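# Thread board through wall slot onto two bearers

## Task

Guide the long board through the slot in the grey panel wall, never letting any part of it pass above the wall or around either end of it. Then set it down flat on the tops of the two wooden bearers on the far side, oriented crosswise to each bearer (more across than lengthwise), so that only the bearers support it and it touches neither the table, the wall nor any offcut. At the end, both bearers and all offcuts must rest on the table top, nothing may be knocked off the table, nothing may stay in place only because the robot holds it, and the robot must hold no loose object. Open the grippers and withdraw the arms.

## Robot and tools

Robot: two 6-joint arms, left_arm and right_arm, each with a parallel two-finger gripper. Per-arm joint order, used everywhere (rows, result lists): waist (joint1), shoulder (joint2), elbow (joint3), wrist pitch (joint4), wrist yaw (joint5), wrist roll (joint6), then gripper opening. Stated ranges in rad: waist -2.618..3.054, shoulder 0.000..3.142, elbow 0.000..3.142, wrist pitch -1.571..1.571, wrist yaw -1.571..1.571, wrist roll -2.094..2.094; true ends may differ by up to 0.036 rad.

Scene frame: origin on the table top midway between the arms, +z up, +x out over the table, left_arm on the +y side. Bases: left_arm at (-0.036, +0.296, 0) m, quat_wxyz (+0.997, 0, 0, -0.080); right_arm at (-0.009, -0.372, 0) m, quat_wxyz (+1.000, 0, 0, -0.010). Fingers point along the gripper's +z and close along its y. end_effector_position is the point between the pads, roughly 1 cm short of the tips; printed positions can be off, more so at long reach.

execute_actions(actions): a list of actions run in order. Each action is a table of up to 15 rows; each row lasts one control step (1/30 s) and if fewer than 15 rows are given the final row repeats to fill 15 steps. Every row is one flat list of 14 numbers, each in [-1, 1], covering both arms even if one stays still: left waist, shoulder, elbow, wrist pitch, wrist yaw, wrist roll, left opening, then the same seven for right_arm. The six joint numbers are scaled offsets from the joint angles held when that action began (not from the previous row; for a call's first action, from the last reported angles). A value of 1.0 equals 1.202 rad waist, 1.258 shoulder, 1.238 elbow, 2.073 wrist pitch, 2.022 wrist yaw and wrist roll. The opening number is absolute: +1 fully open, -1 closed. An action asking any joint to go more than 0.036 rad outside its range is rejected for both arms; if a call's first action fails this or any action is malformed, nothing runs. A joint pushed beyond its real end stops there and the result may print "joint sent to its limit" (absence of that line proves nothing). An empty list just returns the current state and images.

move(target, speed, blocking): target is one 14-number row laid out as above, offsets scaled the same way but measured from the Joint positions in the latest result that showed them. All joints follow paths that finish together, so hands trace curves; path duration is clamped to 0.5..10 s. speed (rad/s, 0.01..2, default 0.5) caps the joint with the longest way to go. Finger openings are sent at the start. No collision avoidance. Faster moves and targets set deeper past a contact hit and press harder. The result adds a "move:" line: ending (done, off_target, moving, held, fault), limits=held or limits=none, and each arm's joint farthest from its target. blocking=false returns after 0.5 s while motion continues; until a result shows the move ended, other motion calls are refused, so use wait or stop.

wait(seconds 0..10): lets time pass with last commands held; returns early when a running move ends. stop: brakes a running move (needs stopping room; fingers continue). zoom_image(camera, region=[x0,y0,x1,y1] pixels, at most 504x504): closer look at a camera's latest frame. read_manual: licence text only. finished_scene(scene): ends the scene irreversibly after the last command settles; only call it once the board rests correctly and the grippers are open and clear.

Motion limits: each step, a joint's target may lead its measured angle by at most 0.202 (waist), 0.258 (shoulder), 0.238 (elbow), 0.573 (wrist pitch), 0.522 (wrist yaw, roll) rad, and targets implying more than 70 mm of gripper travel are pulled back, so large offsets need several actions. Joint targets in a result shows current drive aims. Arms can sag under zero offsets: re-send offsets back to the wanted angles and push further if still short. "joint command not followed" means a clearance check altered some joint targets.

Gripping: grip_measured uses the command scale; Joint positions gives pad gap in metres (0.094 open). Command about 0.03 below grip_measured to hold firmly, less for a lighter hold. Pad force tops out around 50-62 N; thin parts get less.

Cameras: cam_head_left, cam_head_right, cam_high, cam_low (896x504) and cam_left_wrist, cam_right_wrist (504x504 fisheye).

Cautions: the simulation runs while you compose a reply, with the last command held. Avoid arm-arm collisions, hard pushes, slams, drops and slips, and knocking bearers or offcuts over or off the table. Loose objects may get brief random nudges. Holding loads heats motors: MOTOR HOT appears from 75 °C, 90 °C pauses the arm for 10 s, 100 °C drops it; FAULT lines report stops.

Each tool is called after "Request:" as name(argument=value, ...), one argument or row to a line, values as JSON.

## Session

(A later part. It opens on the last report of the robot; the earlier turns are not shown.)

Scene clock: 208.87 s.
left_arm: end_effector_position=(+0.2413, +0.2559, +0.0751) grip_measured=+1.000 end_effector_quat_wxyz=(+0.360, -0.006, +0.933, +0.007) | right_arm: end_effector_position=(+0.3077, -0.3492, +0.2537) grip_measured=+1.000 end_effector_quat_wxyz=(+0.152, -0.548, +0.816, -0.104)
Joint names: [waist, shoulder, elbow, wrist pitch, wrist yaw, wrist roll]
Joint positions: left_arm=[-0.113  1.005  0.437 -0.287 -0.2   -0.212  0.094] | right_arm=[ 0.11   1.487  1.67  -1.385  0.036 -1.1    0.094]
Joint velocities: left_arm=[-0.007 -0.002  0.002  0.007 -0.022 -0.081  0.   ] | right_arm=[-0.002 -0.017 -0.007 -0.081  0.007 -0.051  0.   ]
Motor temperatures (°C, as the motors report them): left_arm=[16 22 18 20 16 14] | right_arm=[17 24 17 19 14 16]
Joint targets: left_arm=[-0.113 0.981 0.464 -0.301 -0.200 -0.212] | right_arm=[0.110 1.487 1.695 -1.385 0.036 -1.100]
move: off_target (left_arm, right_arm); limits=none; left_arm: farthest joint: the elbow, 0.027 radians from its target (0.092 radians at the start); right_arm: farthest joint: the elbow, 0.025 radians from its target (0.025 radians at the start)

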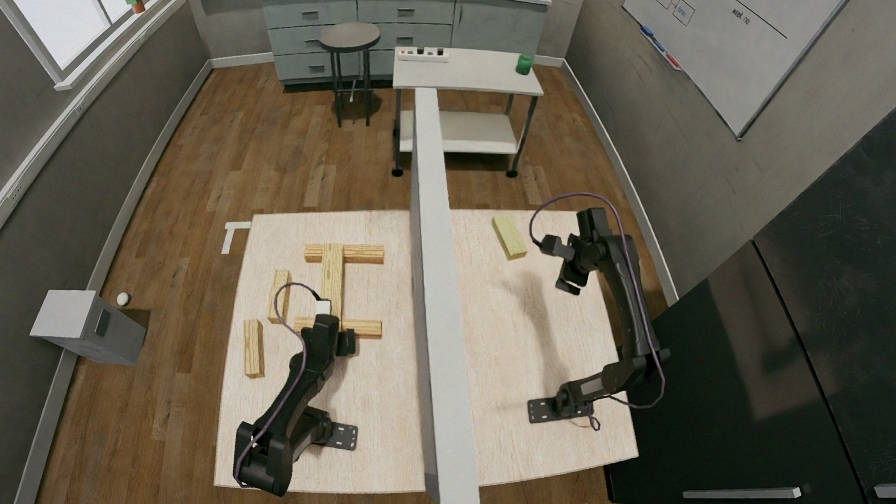

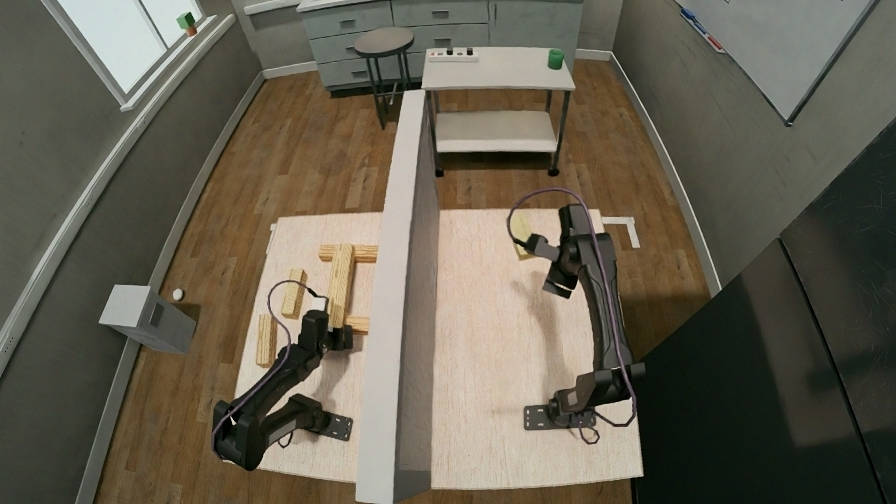

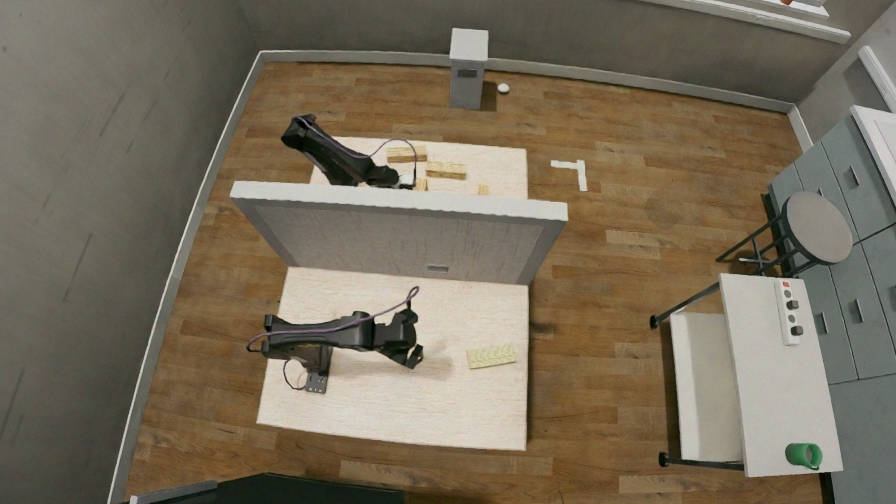

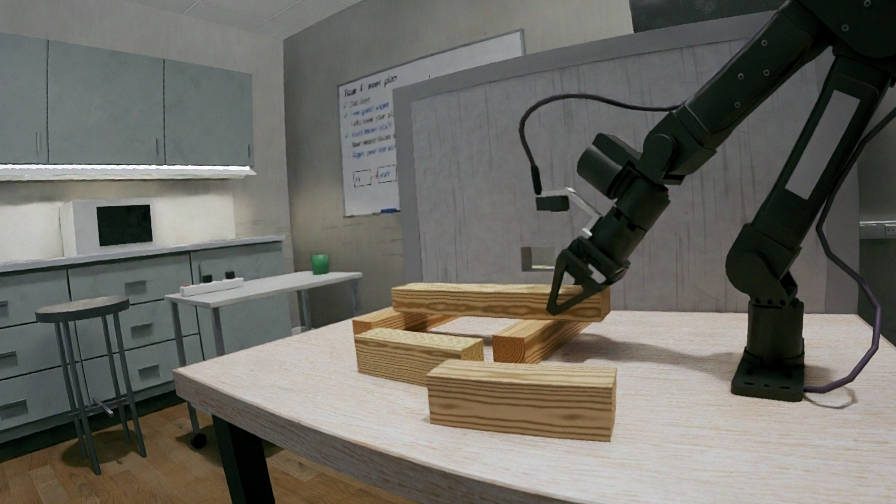

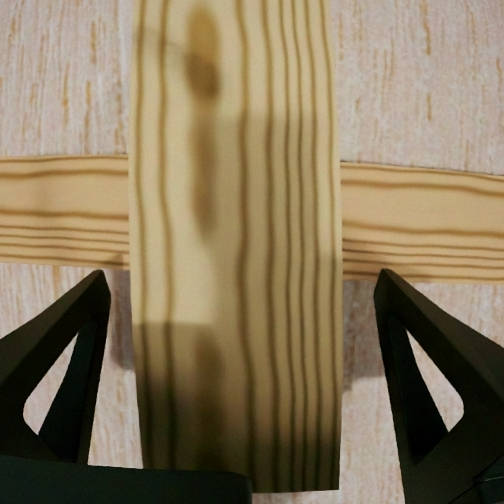

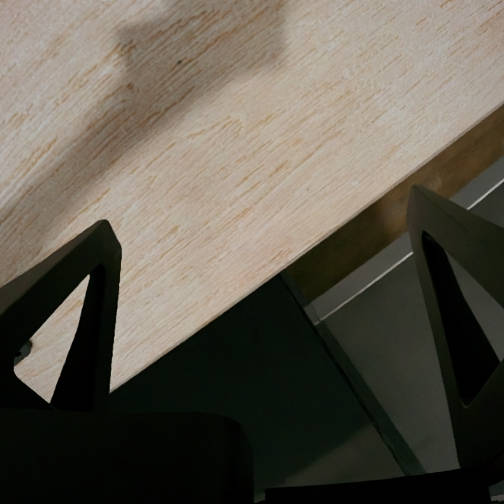

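Request:
execute_actions(
  actions=[
    [[0,-0.02,0.02,0,0,0,-0.3, 0,0,0.02,0,0,0,1.0]],
    [[0,-0.03,0.03,0.04,-0.01,0,-0.3, 0,0,0.0,0,0,0,1.0]],
  ],
)

Request:
move(
  target=[0,0.150,0.143,0.080,-0.015,0,-0.3, 0,0,0.02,0,0,0,1.0],
  speed=0.25,
)

Scene clock: 210.23 s.
left_arm: end_effector_position=(+0.2431, +0.2552, +0.0769) grip_measured=+0.258 end_effector_quat_wxyz=(+0.365, -0.007, +0.931, +0.005) | right_arm: end_effector_position=(+0.3077, -0.3492, +0.2537) grip_measured=+1.000 end_effector_quat_wxyz=(+0.152, -0.548, +0.816, -0.104)
Joint names: [waist, shoulder, elbow, wrist pitch, wrist yaw, wrist roll]
Joint positions: left_arm=[-0.113  1.005  0.437 -0.276 -0.2   -0.214  0.059] | right_arm=[ 0.11   1.487  1.67  -1.385  0.036 -1.1    0.094]
Joint velocities: left_arm=[-0.007  0.012  0.017 -0.022 -0.037 -0.022  0.001] | right_arm=[-0.007  0.007  0.002  0.051 -0.022 -0.037  0.   ]
Motor temperatures (°C, as the motors report them): left_arm=[16 21 18 20 16 14] | right_arm=[17 24 17 19 14 16]
Joint targets: left_arm=[-0.113 0.968 0.474 -0.204 -0.220 -0.214] | right_arm=[0.110 1.487 1.670 -1.385 0.036 -1.100]
Step readings (joint positions; steps 1 to 15: 1st action; 16 to 30: 2nd action):
0: left_arm=[-0.113 1.005 0.437 -0.287 -0.200 -0.212] | right_arm=[0.110 1.487 1.670 -1.385 0.036 -1.100]
1: left_arm=[-0.113 1.005 0.437 -0.287 -0.200 -0.212] | right_arm=[0.110 1.487 1.670 -1.385 0.036 -1.100]
2: left_arm=[-0.113 1.005 0.437 -0.287 -0.200 -0.212] | right_arm=[0.110 1.487 1.670 -1.385 0.036 -1.100]
4: left_arm=[-0.113 1.005 0.437 -0.287 -0.201 -0.212] | right_arm=[0.110 1.487 1.670 -1.385 0.036 -1.100]
8: left_arm=[-0.113 1.005 0.437 -0.287 -0.200 -0.214] | right_arm=[0.110 1.487 1.670 -1.385 0.036 -1.100]
15: left_arm=[-0.113 1.005 0.437 -0.287 -0.200 -0.214] | right_arm=[0.110 1.487 1.670 -1.385 0.036 -1.100]
16: left_arm=[-0.113 1.005 0.437 -0.283 -0.200 -0.214] | right_arm=[0.110 1.487 1.670 -1.385 0.036 -1.100]
17: left_arm=[-0.113 1.005 0.437 -0.280 -0.200 -0.214] | right_arm=[0.110 1.487 1.670 -1.385 0.036 -1.100]
19: left_arm=[-0.113 1.005 0.437 -0.276 -0.200 -0.214] | right_arm=[0.110 1.487 1.670 -1.385 0.036 -1.100]
23: left_arm=[-0.113 1.005 0.437 -0.276 -0.200 -0.214] | right_arm=[0.110 1.487 1.670 -1.385 0.036 -1.100]
30: Joint positions above

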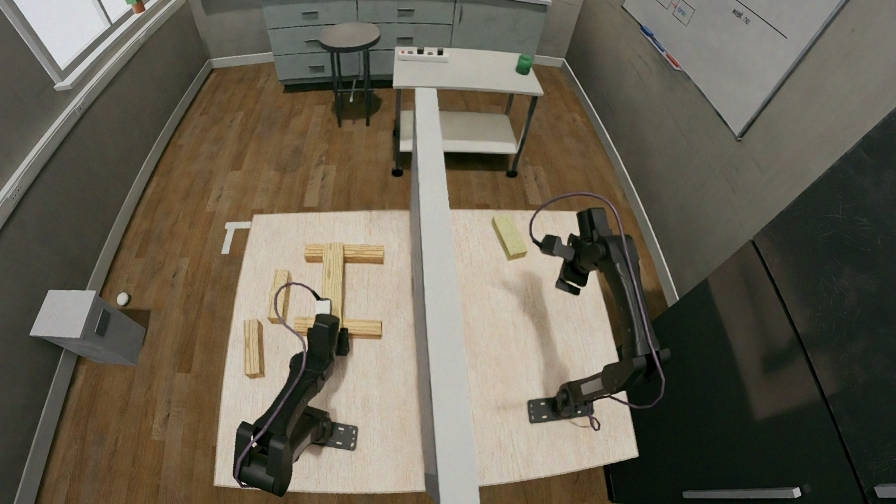

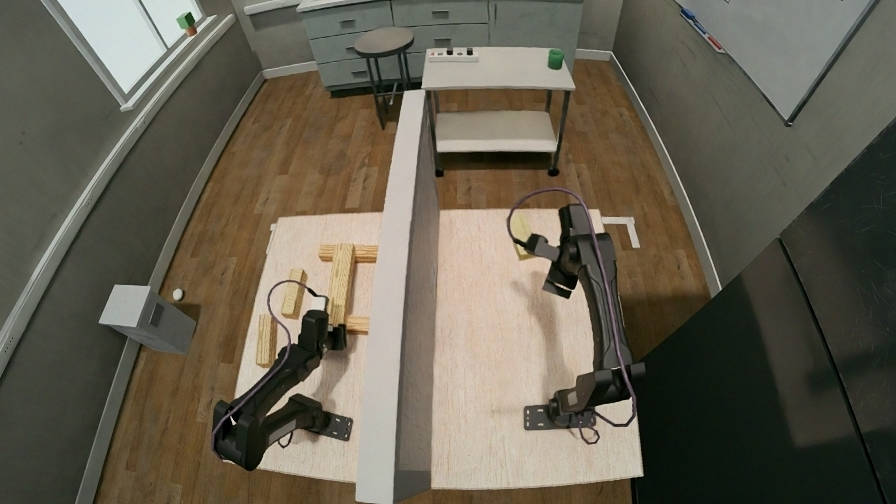

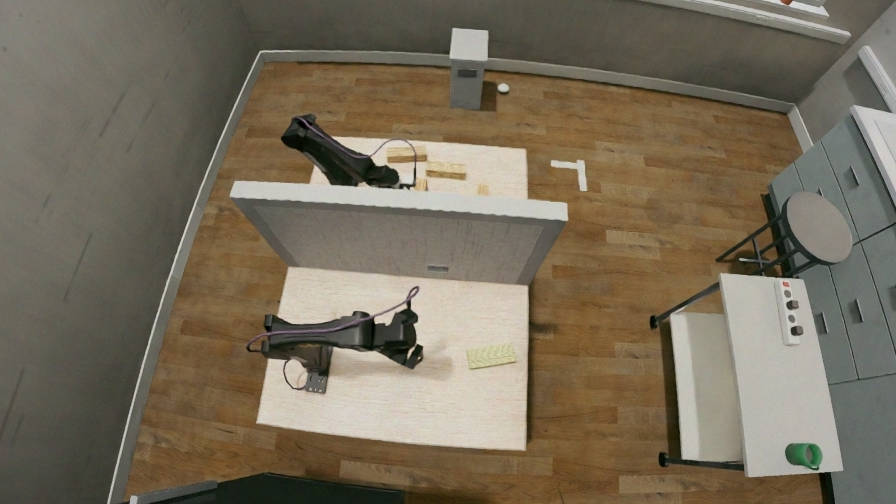

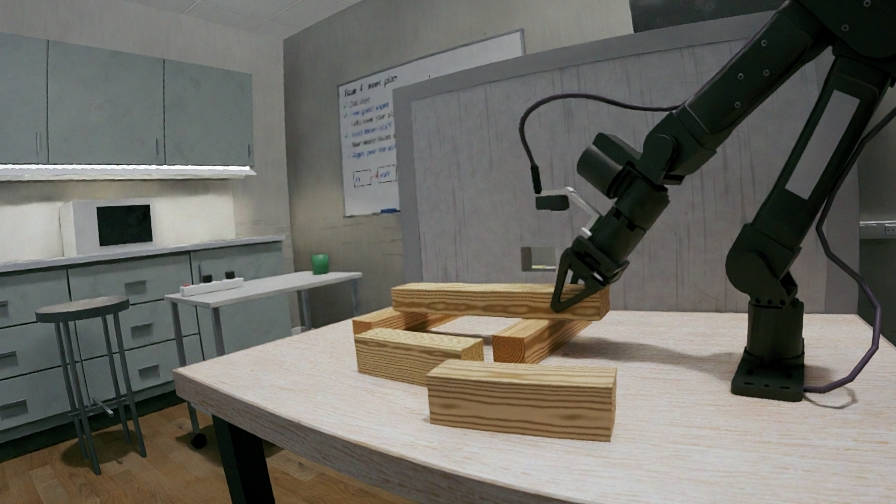

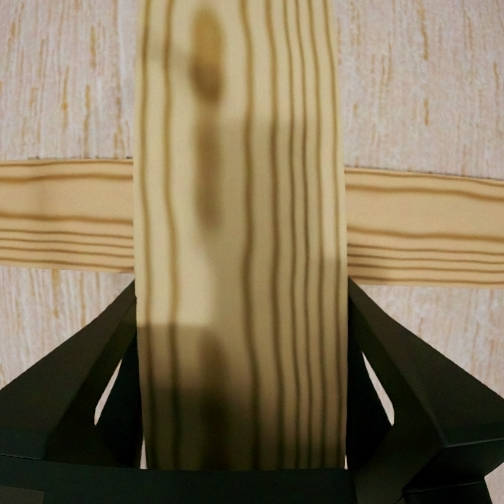

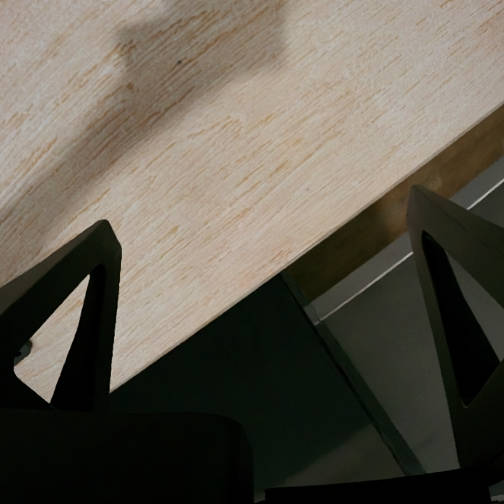

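Scene clock: 211.37 s.
left_arm: end_effector_position=(+0.2809, +0.2446, +0.0843) grip_measured=+0.258 end_effector_quat_wxyz=(+0.366, -0.008, +0.931, +0.005) | right_arm: end_effector_position=(+0.3077, -0.3492, +0.2537) grip_measured=+1.000 end_effector_quat_wxyz=(+0.152, -0.548, +0.816, -0.104)
Joint names: [waist, shoulder, elbow, wrist pitch, wrist yaw, wrist roll]
Joint positions: left_arm=[-0.113  1.196  0.562 -0.21  -0.199 -0.215  0.059] | right_arm=[ 0.11   1.487  1.67  -1.385  0.036 -1.1    0.094]
Joint velocities: left_arm=[ 0.002 -0.017 -0.002 -0.066 -0.051 -0.037  0.001] | right_arm=[-0.002 -0.017 -0.002 -0.066  0.037 -0.037  0.   ]
Motor temperatures (°C, as the motors report them): left_arm=[16 21 18 20 16 14] | right_arm=[17 24 17 19 14 16]
Joint targets: left_arm=[-0.113 1.194 0.614 -0.110 -0.230 -0.214] | right_arm=[0.110 1.487 1.695 -1.385 0.036 -1.100]
move: off_target (left_arm, right_arm); limits=none; left_arm: farthest joint: the wrist pitch, 0.099 radians from its target (0.166 radians at the start); right_arm: farthest joint: the elbow, 0.025 radians from its target (0.025 radians at the start)

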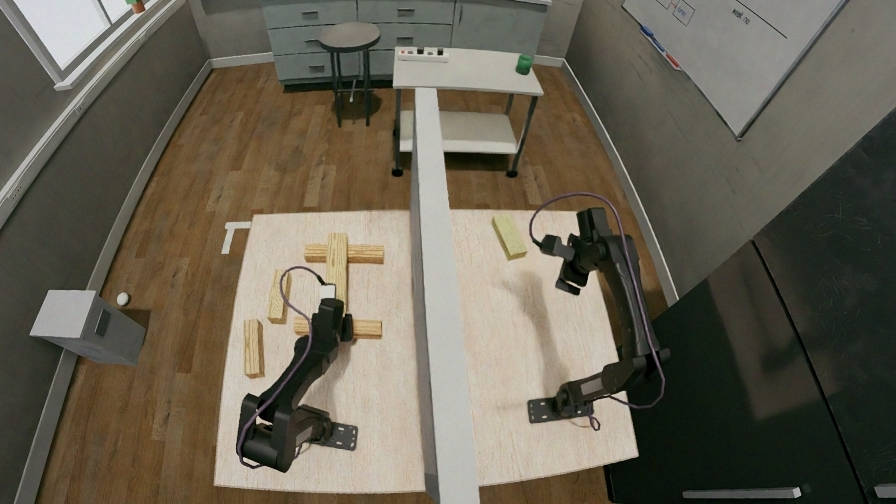

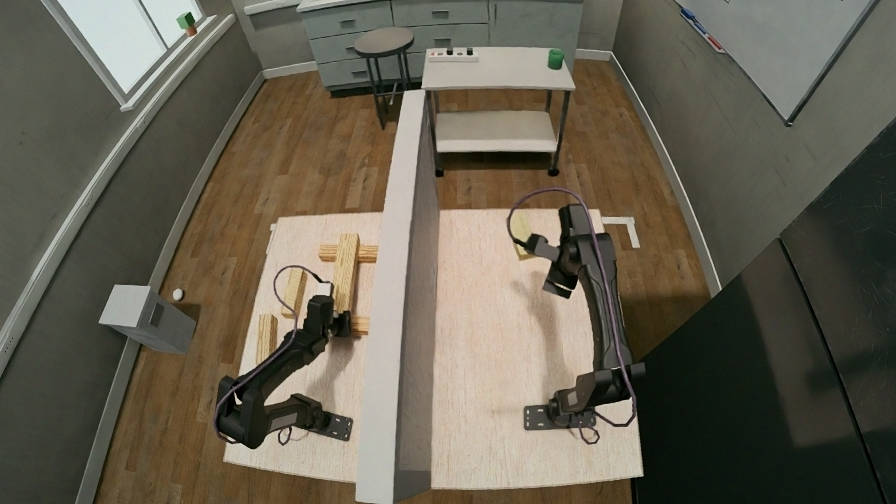

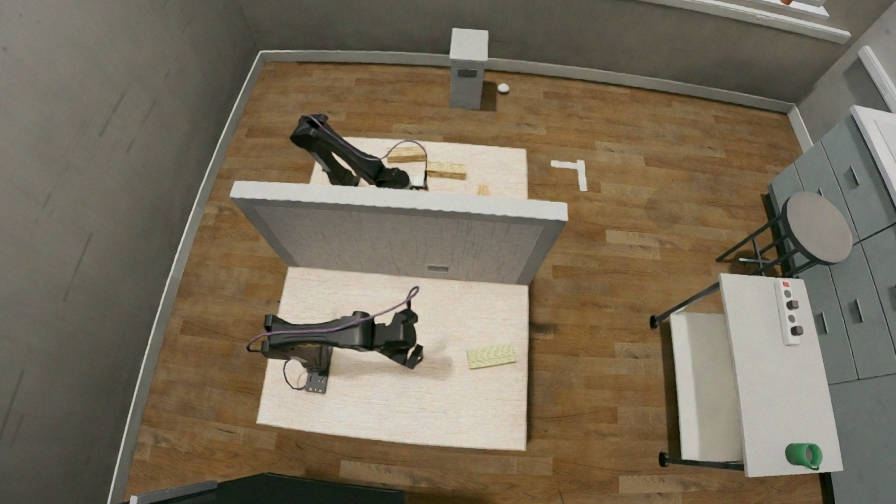

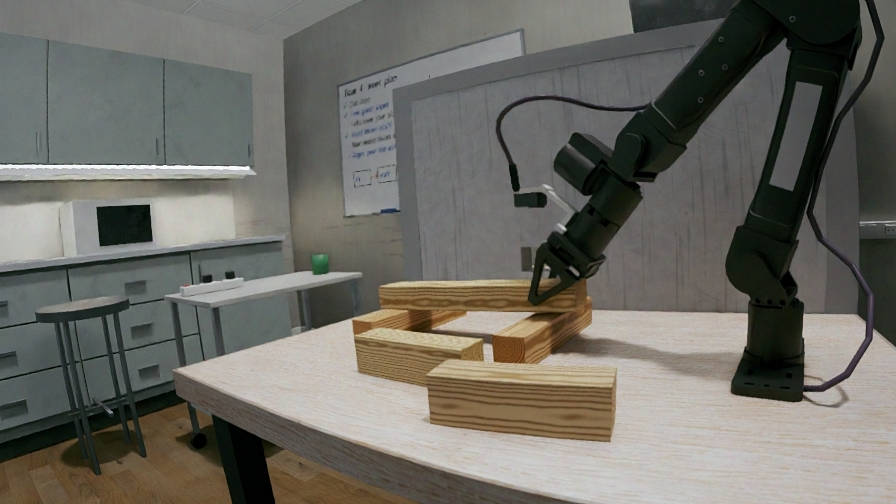

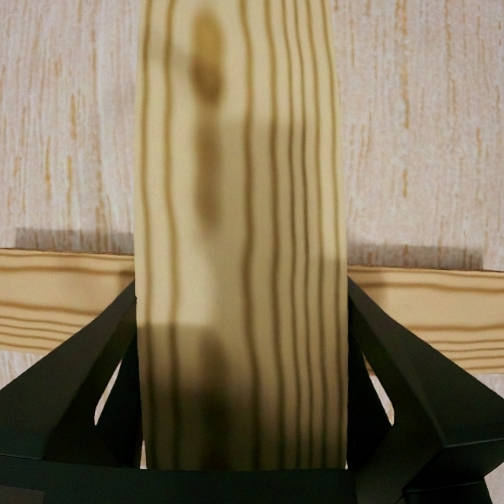

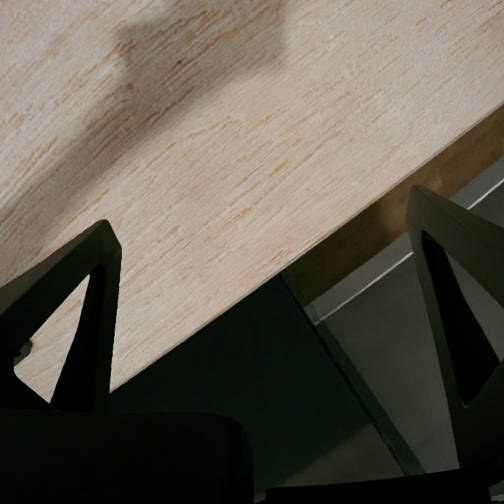

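Request:
move(
  target=[0,0.02,-0.024,0.069,-0.015,0,-0.3, 0,0,0.02,0,0,0,1.0],
  speed=0.15,
)

Request:
execute_actions(
  actions=[
    [[0,0,0,0.01,0,0,0.5, 0,0,0.02,0,0,0,1.0]],
    [[0,0,0,0,0,0,1.0, 0,0,0,0,0,0,1.0]],
  ],
)

Scene clock: 212.87 s.
left_arm: end_effector_position=(+0.2840, +0.2440, +0.0777) grip_measured=+0.258 end_effector_quat_wxyz=(+0.373, -0.009, +0.928, +0.003) | right_arm: end_effector_position=(+0.3077, -0.3492, +0.2537) grip_measured=+1.000 end_effector_quat_wxyz=(+0.152, -0.548, +0.816, -0.104)
Joint names: [waist, shoulder, elbow, wrist pitch, wrist yaw, wrist roll]
Joint positions: left_arm=[-0.113  1.218  0.534 -0.144 -0.201 -0.215  0.059] | right_arm=[ 0.11   1.487  1.67  -1.385  0.036 -1.1    0.094]
Joint velocities: left_arm=[-0.007 -0.007  0.007  0.066 -0.007 -0.051 -0.   ] | right_arm=[ 0.007  0.002 -0.002 -0.022  0.007  0.007  0.   ]
Motor temperatures (°C, as the motors report them): left_arm=[16 21 18 20 16 14] | right_arm=[17 24 17 19 14 16]
Joint targets: left_arm=[-0.113 1.221 0.532 -0.066 -0.230 -0.215] | right_arm=[0.110 1.487 1.695 -1.385 0.036 -1.100]
move: off_target (left_arm, right_arm); limits=none; left_arm: farthest joint: the wrist pitch, 0.077 radians from its target (0.143 radians at the start); right_arm: farthest joint: the elbow, 0.025 radians from its target (0.025 radians at the start)

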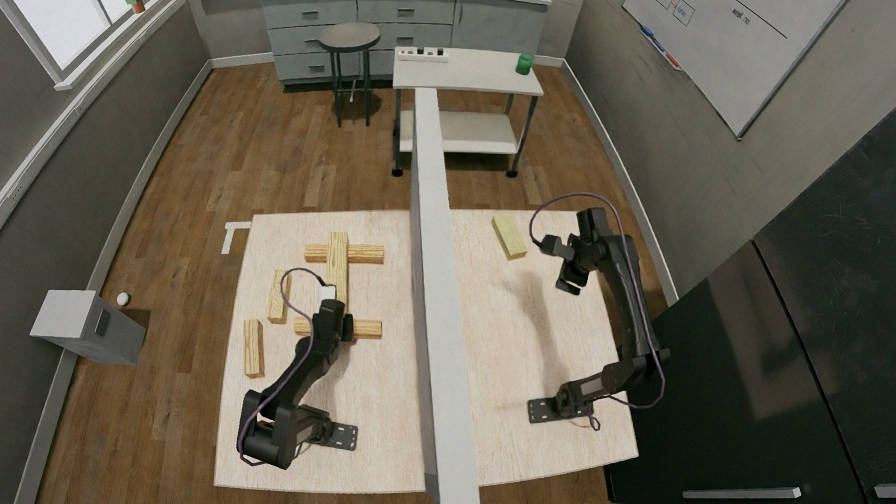

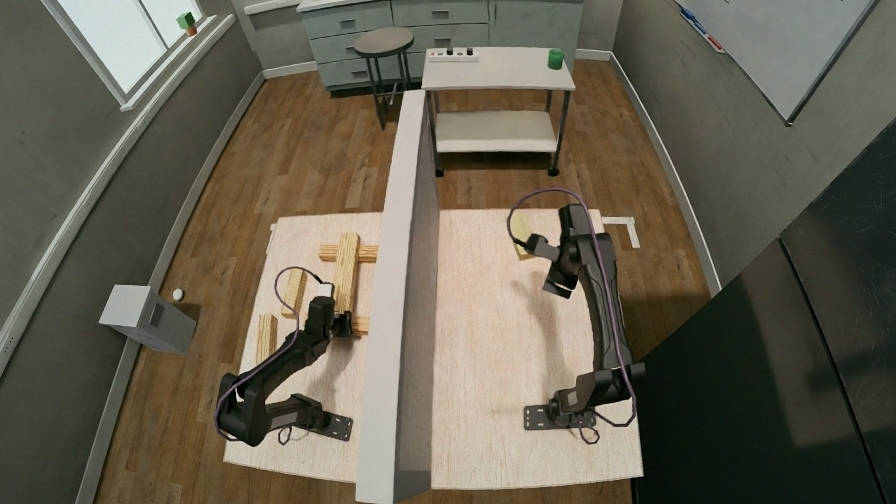

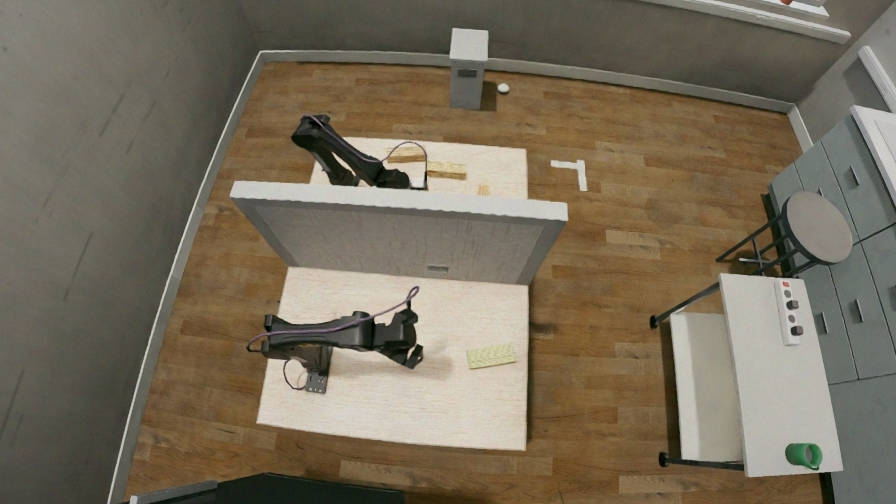

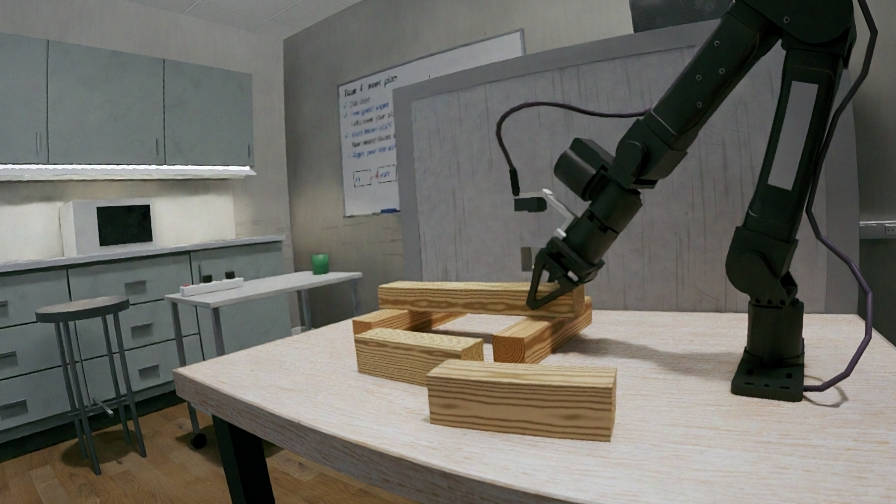

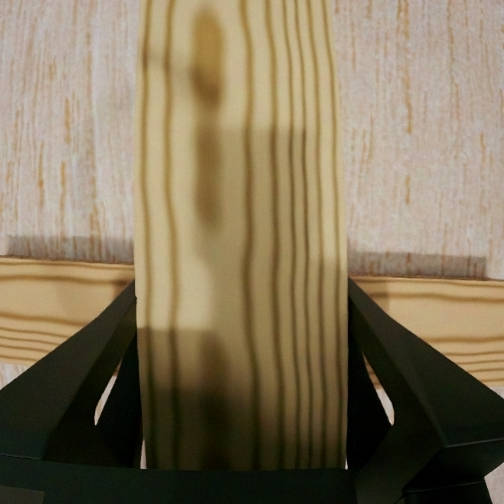

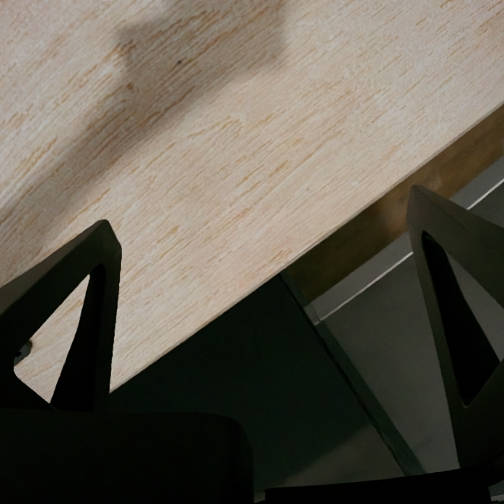

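Scene clock: 213.87 s.
left_arm: end_effector_position=(+0.2858, +0.2434, +0.0794) grip_measured=+1.000 end_effector_quat_wxyz=(+0.378, -0.009, +0.926, +0.002) | right_arm: end_effector_position=(+0.3077, -0.3492, +0.2537) grip_measured=+1.000 end_effector_quat_wxyz=(+0.152, -0.548, +0.816, -0.104)
Joint names: [waist, shoulder, elbow, wrist pitch, wrist yaw, wrist roll]
Joint positions: left_arm=[-0.113  1.218  0.534 -0.134 -0.201 -0.215  0.094] | right_arm=[ 0.11   1.487  1.67  -1.385  0.036 -1.1    0.094]
Joint velocities: left_arm=[-0.012 -0.002 -0.002  0.037  0.051 -0.139  0.   ] | right_arm=[ 0.002 -0.012  0.002 -0.022  0.037 -0.007  0.   ]
Motor temperatures (°C, as the motors report them): left_arm=[16 21 18 20 16 14] | right_arm=[17 24 17 19 14 16]
Joint targets: left_arm=[-0.113 1.218 0.534 -0.134 -0.201 -0.215] | right_arm=[0.110 1.487 1.670 -1.385 0.036 -1.100]
Step readings (joint positions; steps 1 to 15: 1st action; 16 to 30: 2nd action):
0: left_arm=[-0.113 1.218 0.534 -0.144 -0.201 -0.215] | right_arm=[0.110 1.487 1.670 -1.385 0.036 -1.100]
1: left_arm=[-0.113 1.218 0.534 -0.145 -0.201 -0.215] | right_arm=[0.110 1.487 1.670 -1.385 0.036 -1.100]
2: left_arm=[-0.113 1.218 0.534 -0.142 -0.201 -0.215] | right_arm=[0.110 1.487 1.670 -1.385 0.036 -1.100]
4: left_arm=[-0.113 1.218 0.534 -0.138 -0.201 -0.215] | right_arm=[0.110 1.487 1.670 -1.385 0.036 -1.100]
8: left_arm=[-0.113 1.218 0.534 -0.135 -0.201 -0.215] | right_arm=[0.110 1.487 1.670 -1.385 0.036 -1.100]
15: left_arm=[-0.113 1.218 0.534 -0.134 -0.201 -0.215] | right_arm=[0.110 1.487 1.670 -1.385 0.036 -1.100]
16: left_arm=[-0.113 1.218 0.534 -0.134 -0.201 -0.215] | right_arm=[0.110 1.487 1.670 -1.385 0.036 -1.100]
17: left_arm=[-0.113 1.218 0.534 -0.134 -0.201 -0.215] | right_arm=[0.110 1.487 1.670 -1.385 0.036 -1.100]
19: left_arm=[-0.113 1.218 0.534 -0.134 -0.201 -0.215] | right_arm=[0.110 1.487 1.670 -1.385 0.036 -1.100]
23: left_arm=[-0.113 1.218 0.534 -0.134 -0.201 -0.215] | right_arm=[0.110 1.487 1.670 -1.385 0.036 -1.100]
30: Joint positions above

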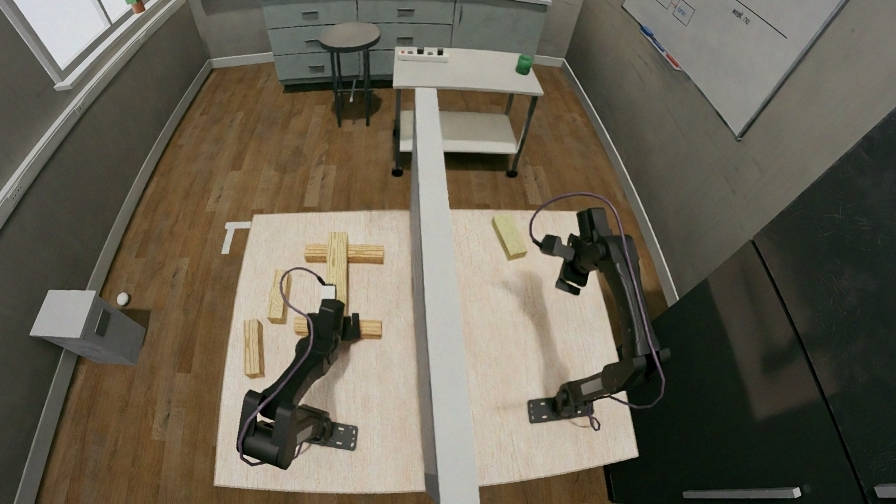

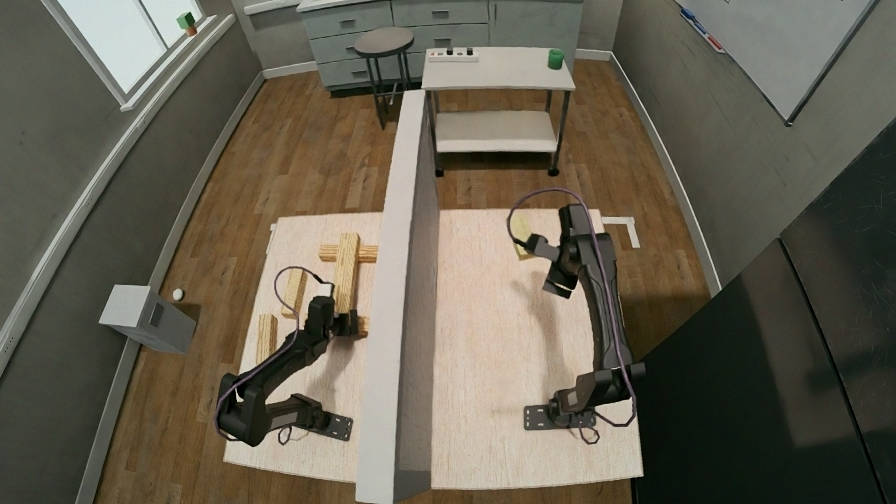

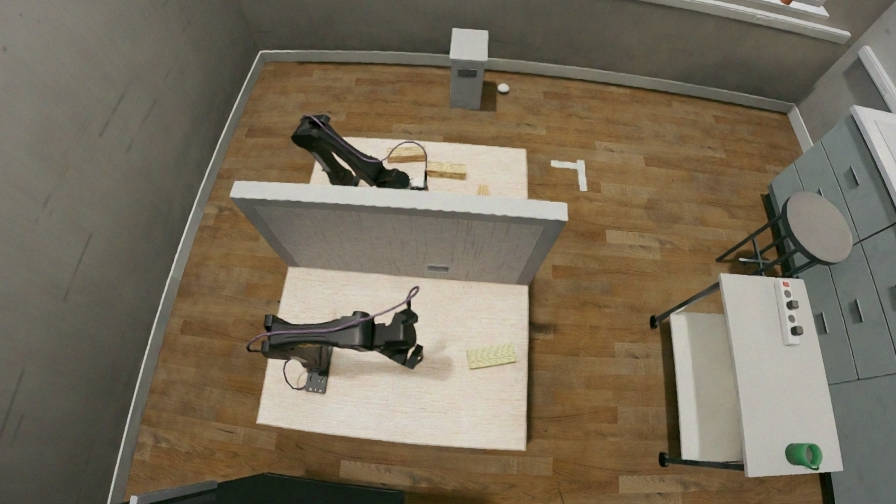

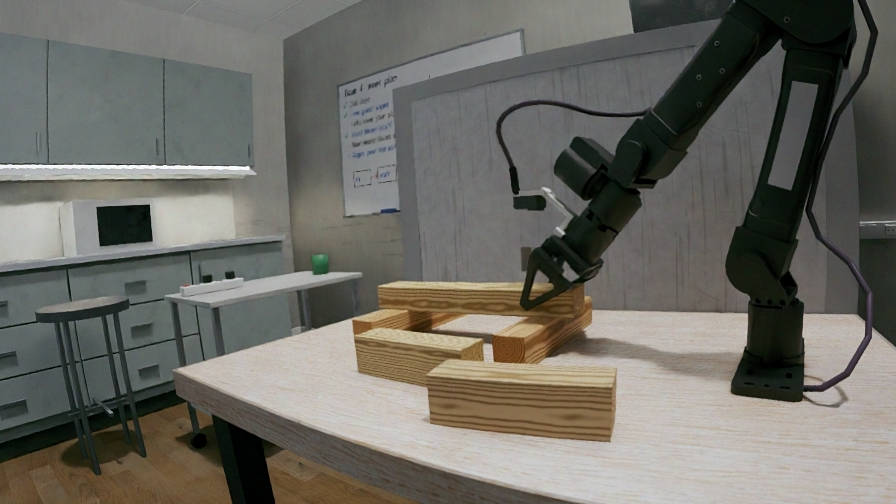

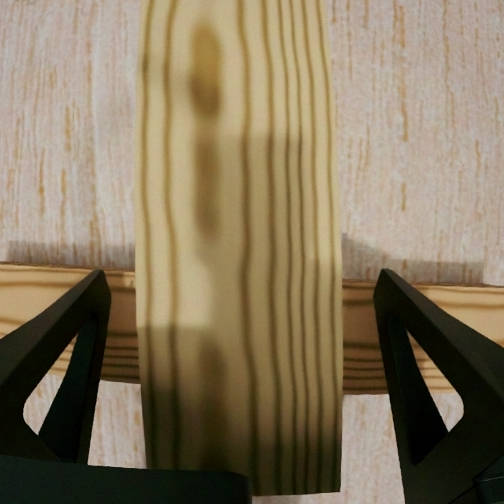

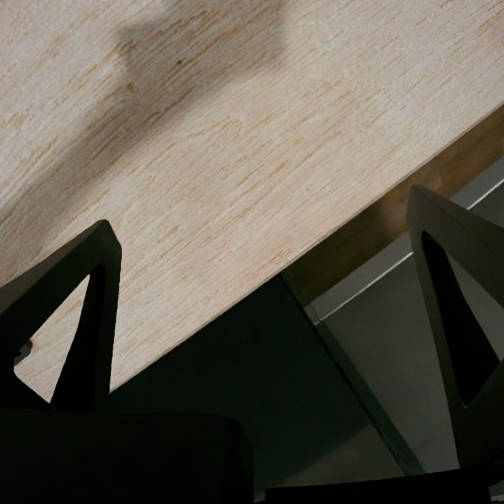

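Request:
move(
  target=[0,-0.4,0.1,0,0,0,1.0, 0,0,0.02,0,0,0,1.0],
  speed=0.6,
)

Scene clock: 215.23 s.
left_arm: end_effector_position=(+0.2746, +0.2465, +0.2756) grip_measured=+1.000 end_effector_quat_wxyz=(+0.620, -0.039, +0.780, -0.074) | right_arm: end_effector_position=(+0.3077, -0.3492, +0.2537) grip_measured=+1.000 end_effector_quat_wxyz=(+0.152, -0.548, +0.816, -0.104)
Joint names: [waist, shoulder, elbow, wrist pitch, wrist yaw, wrist roll]
Joint positions: left_arm=[-0.113  0.733  0.633 -0.126 -0.201 -0.215  0.094] | right_arm=[ 0.11   1.487  1.67  -1.385  0.036 -1.1    0.094]
Joint velocities: left_arm=[-0.017  0.002  0.002  0.066 -0.051 -0.125  0.   ] | right_arm=[ 0.002 -0.007 -0.002 -0.037  0.022  0.051  0.   ]
Motor temperatures (°C, as the motors report them): left_arm=[16 21 18 20 16 14] | right_arm=[17 24 17 19 14 16]
Joint targets: left_arm=[-0.113 0.714 0.658 -0.134 -0.201 -0.215] | right_arm=[0.110 1.487 1.695 -1.385 0.036 -1.100]
move: off_target (left_arm, right_arm); limits=none; left_arm: farthest joint: the elbow, 0.025 radians from its target (0.124 radians at the start); right_arm: farthest joint: the elbow, 0.025 radians from its target (0.025 radians at the start)

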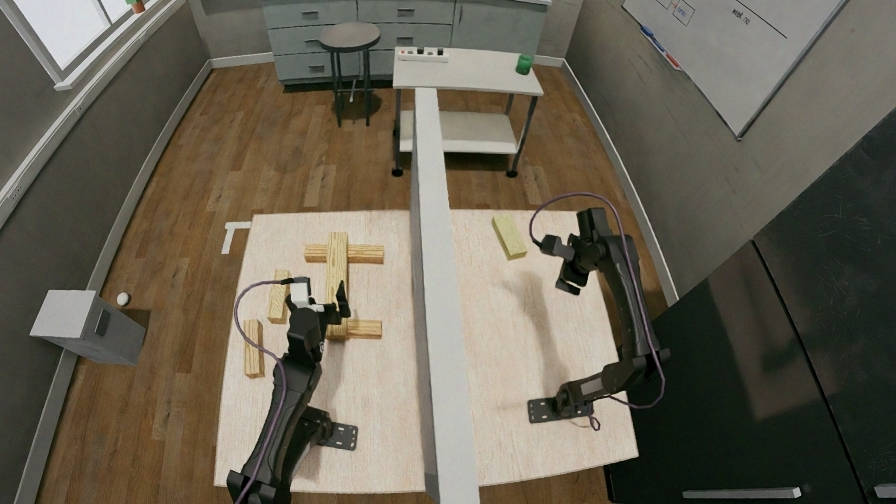

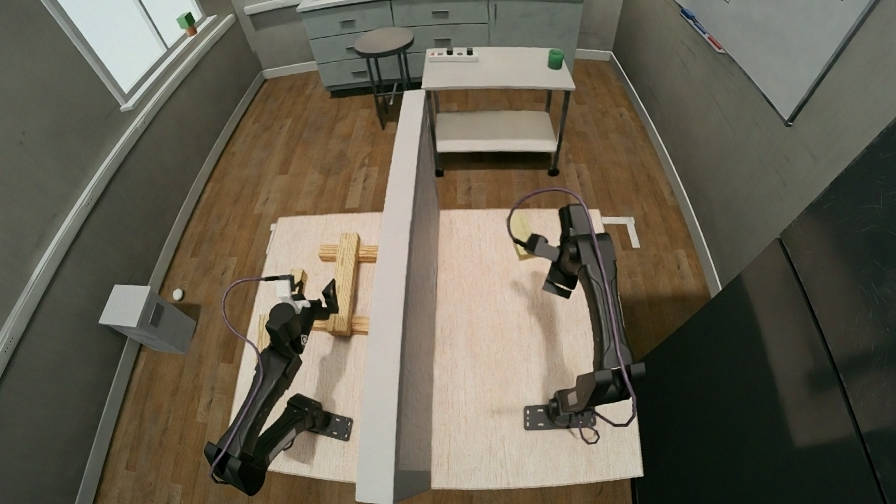

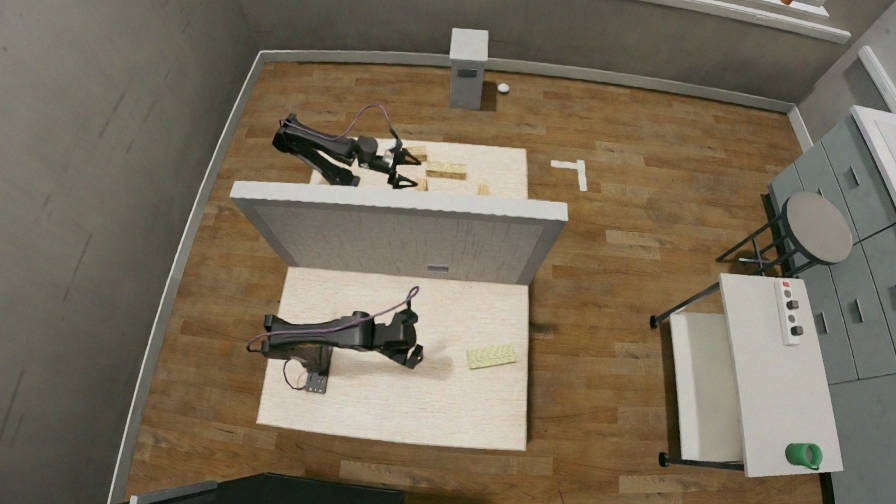

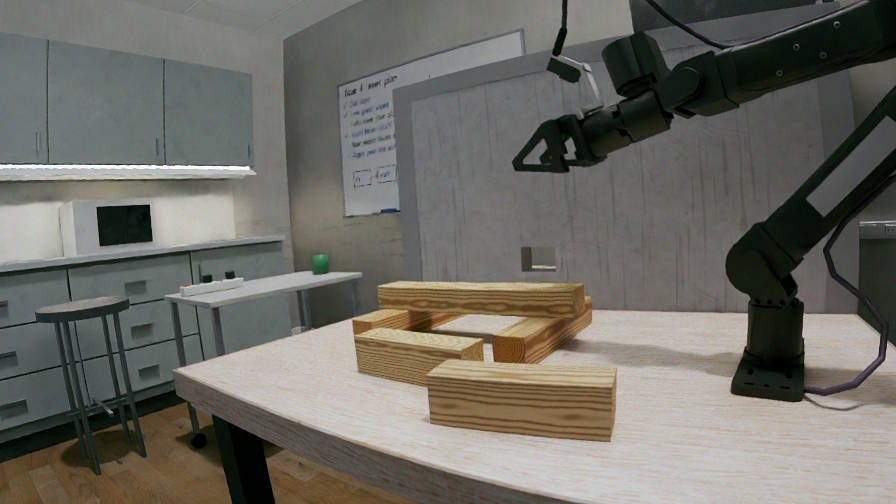

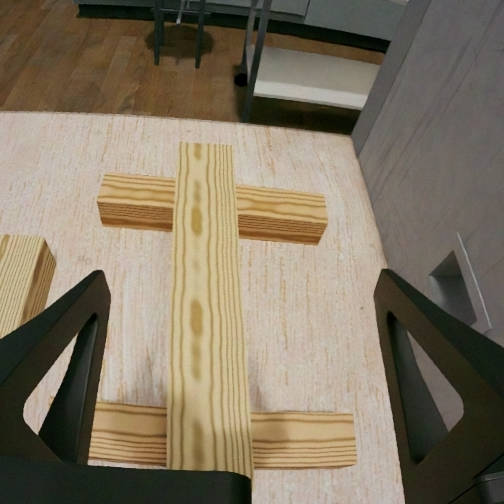

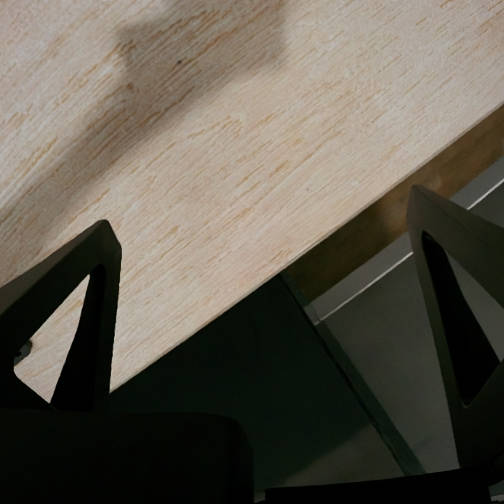

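The board lies across both bearers with overhang on each side. Finishing scene 1.

Request:
finished_scene(
  scene=1,
)

The scene is finished: the task was done.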